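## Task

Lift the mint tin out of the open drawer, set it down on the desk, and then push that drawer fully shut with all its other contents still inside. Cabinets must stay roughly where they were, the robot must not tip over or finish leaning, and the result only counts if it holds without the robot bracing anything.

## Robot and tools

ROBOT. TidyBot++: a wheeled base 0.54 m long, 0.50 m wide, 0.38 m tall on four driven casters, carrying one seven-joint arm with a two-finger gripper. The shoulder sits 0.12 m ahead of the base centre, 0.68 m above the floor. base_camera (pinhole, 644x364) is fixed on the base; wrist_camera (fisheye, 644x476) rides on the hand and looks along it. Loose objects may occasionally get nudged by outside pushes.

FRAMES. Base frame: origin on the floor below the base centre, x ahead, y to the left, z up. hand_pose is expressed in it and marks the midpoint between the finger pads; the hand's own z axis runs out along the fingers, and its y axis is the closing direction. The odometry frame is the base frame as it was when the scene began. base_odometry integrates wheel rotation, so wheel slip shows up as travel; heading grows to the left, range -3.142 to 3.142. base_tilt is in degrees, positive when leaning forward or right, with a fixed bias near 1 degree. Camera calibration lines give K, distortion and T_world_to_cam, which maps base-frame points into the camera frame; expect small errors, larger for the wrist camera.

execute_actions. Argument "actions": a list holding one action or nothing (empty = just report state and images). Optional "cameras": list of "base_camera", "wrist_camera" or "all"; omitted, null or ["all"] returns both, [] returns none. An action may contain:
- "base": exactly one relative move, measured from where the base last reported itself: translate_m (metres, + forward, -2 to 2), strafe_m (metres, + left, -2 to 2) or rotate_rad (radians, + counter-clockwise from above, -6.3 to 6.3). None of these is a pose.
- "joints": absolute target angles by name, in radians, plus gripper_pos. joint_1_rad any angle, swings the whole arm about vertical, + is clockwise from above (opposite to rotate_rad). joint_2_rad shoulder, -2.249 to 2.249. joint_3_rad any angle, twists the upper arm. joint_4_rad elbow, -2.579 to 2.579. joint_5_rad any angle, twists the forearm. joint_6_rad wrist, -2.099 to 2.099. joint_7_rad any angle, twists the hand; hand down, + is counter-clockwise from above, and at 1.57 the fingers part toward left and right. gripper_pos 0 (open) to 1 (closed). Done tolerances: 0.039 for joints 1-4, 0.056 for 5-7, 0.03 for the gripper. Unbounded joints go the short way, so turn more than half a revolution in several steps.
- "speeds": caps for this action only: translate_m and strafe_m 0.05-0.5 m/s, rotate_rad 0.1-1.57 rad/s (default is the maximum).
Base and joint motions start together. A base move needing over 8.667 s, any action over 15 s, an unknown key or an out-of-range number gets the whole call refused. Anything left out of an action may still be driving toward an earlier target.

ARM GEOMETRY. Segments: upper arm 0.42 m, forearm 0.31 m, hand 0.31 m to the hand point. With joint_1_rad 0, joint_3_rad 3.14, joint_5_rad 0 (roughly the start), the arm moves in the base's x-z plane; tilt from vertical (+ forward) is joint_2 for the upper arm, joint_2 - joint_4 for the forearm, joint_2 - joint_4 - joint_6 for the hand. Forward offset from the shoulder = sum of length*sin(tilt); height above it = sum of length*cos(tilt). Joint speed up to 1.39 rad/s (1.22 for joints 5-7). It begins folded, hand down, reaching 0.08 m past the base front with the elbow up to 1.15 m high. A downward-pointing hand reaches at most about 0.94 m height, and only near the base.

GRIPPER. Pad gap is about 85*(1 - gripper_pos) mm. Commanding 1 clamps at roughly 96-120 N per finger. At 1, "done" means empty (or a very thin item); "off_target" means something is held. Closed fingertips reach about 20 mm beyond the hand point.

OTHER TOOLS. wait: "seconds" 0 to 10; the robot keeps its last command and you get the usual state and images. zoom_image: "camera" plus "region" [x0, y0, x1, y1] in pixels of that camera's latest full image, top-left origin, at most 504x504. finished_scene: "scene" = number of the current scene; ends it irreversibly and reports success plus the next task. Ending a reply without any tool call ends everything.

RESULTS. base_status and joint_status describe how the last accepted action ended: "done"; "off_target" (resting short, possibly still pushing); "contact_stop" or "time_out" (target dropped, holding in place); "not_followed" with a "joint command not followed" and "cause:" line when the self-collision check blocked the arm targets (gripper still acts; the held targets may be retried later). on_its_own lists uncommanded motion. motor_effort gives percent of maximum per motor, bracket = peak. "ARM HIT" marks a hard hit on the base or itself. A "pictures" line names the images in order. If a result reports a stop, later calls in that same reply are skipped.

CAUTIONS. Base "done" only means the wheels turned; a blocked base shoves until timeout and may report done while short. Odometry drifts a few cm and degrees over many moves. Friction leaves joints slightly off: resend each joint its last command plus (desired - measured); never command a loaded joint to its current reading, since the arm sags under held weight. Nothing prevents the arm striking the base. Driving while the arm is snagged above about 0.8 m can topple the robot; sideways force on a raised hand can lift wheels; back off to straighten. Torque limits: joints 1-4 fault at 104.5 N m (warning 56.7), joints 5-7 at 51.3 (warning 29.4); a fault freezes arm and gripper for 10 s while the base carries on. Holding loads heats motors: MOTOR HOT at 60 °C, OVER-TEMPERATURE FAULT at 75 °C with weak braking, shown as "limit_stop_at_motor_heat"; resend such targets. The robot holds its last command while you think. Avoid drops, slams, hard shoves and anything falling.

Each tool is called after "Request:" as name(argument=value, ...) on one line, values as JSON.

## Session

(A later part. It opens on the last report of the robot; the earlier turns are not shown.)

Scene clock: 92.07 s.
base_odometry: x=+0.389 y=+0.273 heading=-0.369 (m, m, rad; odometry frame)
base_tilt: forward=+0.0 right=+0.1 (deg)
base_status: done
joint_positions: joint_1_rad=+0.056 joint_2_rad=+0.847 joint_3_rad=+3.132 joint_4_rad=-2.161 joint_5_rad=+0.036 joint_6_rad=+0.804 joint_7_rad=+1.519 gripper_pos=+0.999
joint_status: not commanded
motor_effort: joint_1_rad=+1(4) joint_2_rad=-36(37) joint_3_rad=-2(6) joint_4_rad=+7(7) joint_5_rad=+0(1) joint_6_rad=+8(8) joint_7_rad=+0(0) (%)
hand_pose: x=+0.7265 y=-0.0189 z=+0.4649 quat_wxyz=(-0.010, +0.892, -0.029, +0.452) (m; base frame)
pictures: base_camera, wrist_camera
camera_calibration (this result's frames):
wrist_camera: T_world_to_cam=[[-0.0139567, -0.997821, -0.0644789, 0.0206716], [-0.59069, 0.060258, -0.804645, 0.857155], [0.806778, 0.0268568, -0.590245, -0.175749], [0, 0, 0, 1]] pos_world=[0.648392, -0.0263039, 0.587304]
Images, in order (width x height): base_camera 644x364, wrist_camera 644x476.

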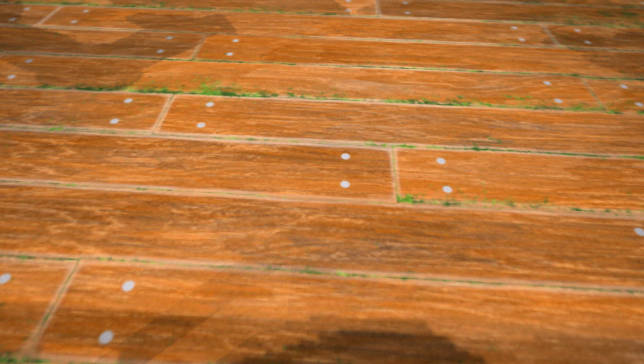

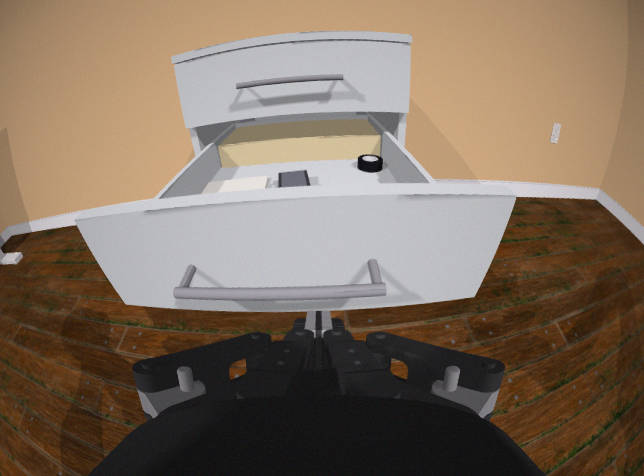

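Request:
execute_actions(actions=[{"base":{"translate_m":0.36},"joints":{"joint_6_rad":0.9},"speeds":{"translate_m":0.08}}])

Scene clock: 98.20 s.
base_odometry: x=+0.725 y=+0.143 heading=-0.370 (m, m, rad; odometry frame)
base_tilt: forward=+0.0 right=+0.1 (deg)
base_status: done
joint_positions: joint_1_rad=+0.056 joint_2_rad=+0.848 joint_3_rad=+3.132 joint_4_rad=-2.179 joint_5_rad=+0.036 joint_6_rad=+0.877 joint_7_rad=+1.519 gripper_pos=+0.999
joint_status: all done
motor_effort: joint_1_rad=+1(1) joint_2_rad=-36(39) joint_3_rad=-2(4) joint_4_rad=+7(11) joint_5_rad=-1(1) joint_6_rad=+9(11) joint_7_rad=+0(0) (%)
hand_pose: x=+0.7305 y=-0.0187 z=+0.4777 quat_wxyz=(-0.010, +0.879, -0.029, +0.476) (m; base frame)
pictures: base_camera, wrist_camera
camera_calibration (this result's frames):
wrist_camera: T_world_to_cam=[[-0.0105246, -0.997823, -0.065101, 0.0195993], [-0.546244, 0.0602691, -0.835455, 0.852082], [0.83756, 0.0267682, -0.54569, -0.215177], [0, 0, 0, 1]] pos_world=[0.645875, -0.0260376, 0.595732]
Images, in order (width x height): base_camera 644x364, wrist_camera 644x476.

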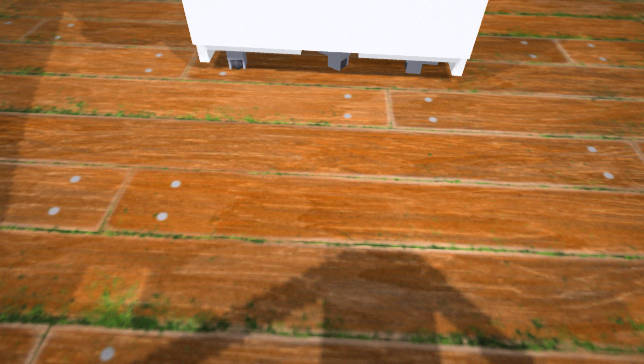

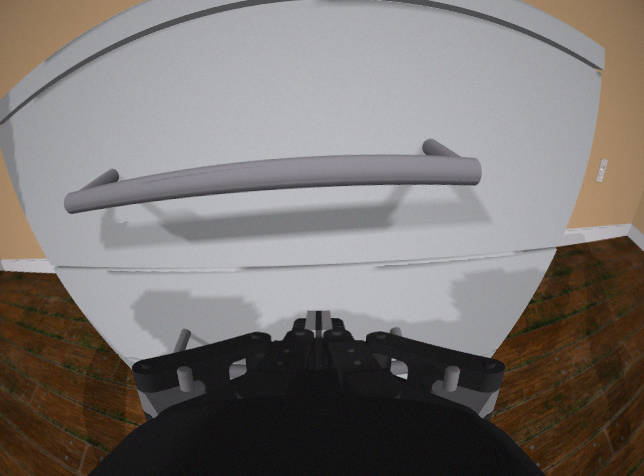

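Looks nearly flush; a small nudge.

Request:
execute_actions(actions=[{"base":{"translate_m":0.025},"speeds":{"translate_m":0.05}}])

Request:
execute_actions(actions=[{"base":{"translate_m":-0.1}}])

Scene clock: 100.20 s.
base_odometry: x=+0.748 y=+0.133 heading=-0.371 (m, m, rad; odometry frame)
base_tilt: forward=+0.0 right=+0.0 (deg)
base_status: done
joint_positions: joint_1_rad=+0.056 joint_2_rad=+0.848 joint_3_rad=+3.132 joint_4_rad=-2.213 joint_5_rad=+0.036 joint_6_rad=+0.877 joint_7_rad=+1.519 gripper_pos=+0.999
joint_status: not commanded
motor_effort: joint_1_rad=+1(2) joint_2_rad=-37(38) joint_3_rad=-1(4) joint_4_rad=+12(17) joint_5_rad=+0(1) joint_6_rad=+12(13) joint_7_rad=+0(0) (%)
hand_pose: x=+0.7140 y=-0.0178 z=+0.4675 quat_wxyz=(-0.011, +0.887, -0.030, +0.460) (m; base frame)
pictures: base_camera, wrist_camera
camera_calibration (this result's frames):
wrist_camera: T_world_to_cam=[[-0.0125313, -0.997714, -0.0664083, 0.0216995], [-0.574709, 0.0615344, -0.816041, 0.845718], [0.818262, 0.0279394, -0.574167, -0.179824], [0, 0, 0, 1]] pos_world=[0.633456, -0.0253666, 0.588332]
Images, in order (width x height): base_camera 644x364, wrist_camera 644x476.

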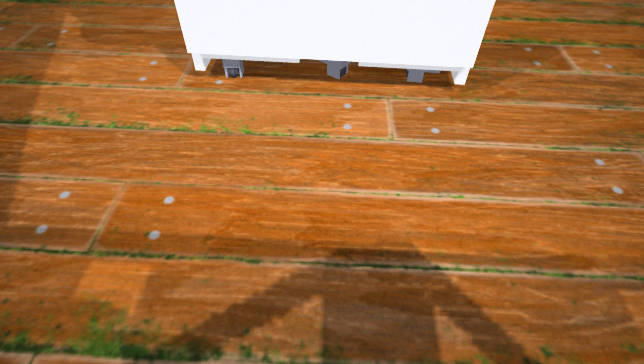

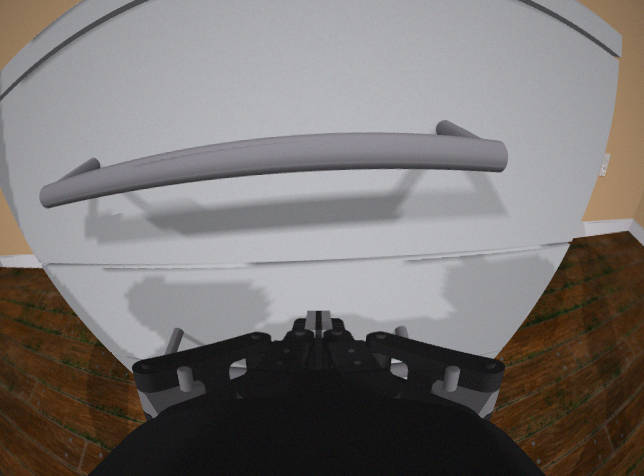

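Scene clock: 101.43 s.
base_odometry: x=+0.655 y=+0.170 heading=-0.371 (m, m, rad; odometry frame)
base_tilt: forward=+0.0 right=+0.1 (deg)
base_status: done
joint_positions: joint_1_rad=+0.056 joint_2_rad=+0.848 joint_3_rad=+3.132 joint_4_rad=-2.181 joint_5_rad=+0.036 joint_6_rad=+0.877 joint_7_rad=+1.519 gripper_pos=+0.999
joint_status: not commanded
motor_effort: joint_1_rad=+1(2) joint_2_rad=-36(37) joint_3_rad=-2(3) joint_4_rad=+6(13) joint_5_rad=+0(1) joint_6_rad=+8(11) joint_7_rad=-1(1) (%)
hand_pose: x=+0.7294 y=-0.0186 z=+0.4766 quat_wxyz=(-0.011, +0.880, -0.029, +0.474) (m; base frame)
pictures: base_camera, wrist_camera
camera_calibration (this result's frames):
wrist_camera: T_world_to_cam=[[-0.0106327, -0.997815, -0.0652138, 0.0197422], [-0.548509, 0.06035, -0.833964, 0.851518], [0.836077, 0.026903, -0.547952, -0.212702], [0, 0, 0, 1]] pos_world=[0.645111, -0.0259677, 0.594873]
Images, in order (width x height): base_camera 644x364, wrist_camera 644x476.

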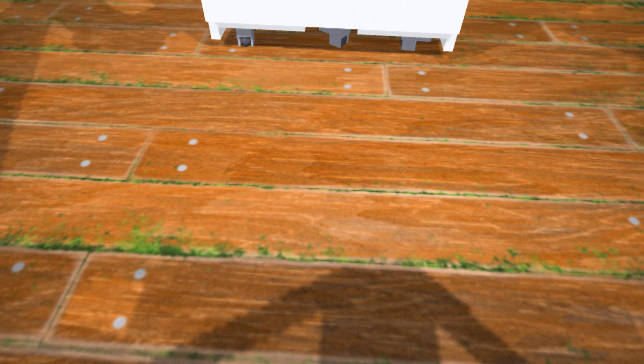

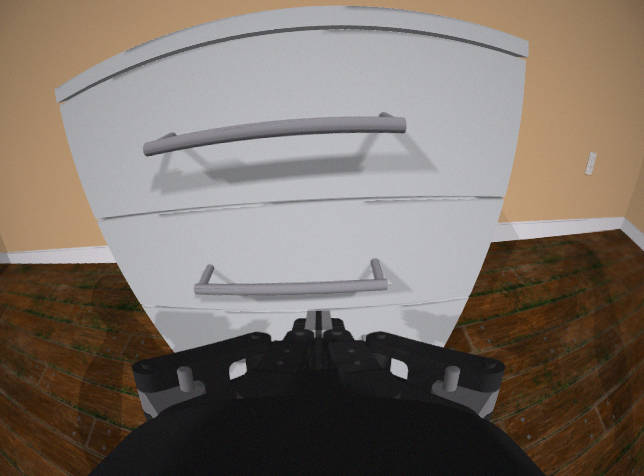

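Request:
finished_scene(scene=1)

The scene is finished: the task was done.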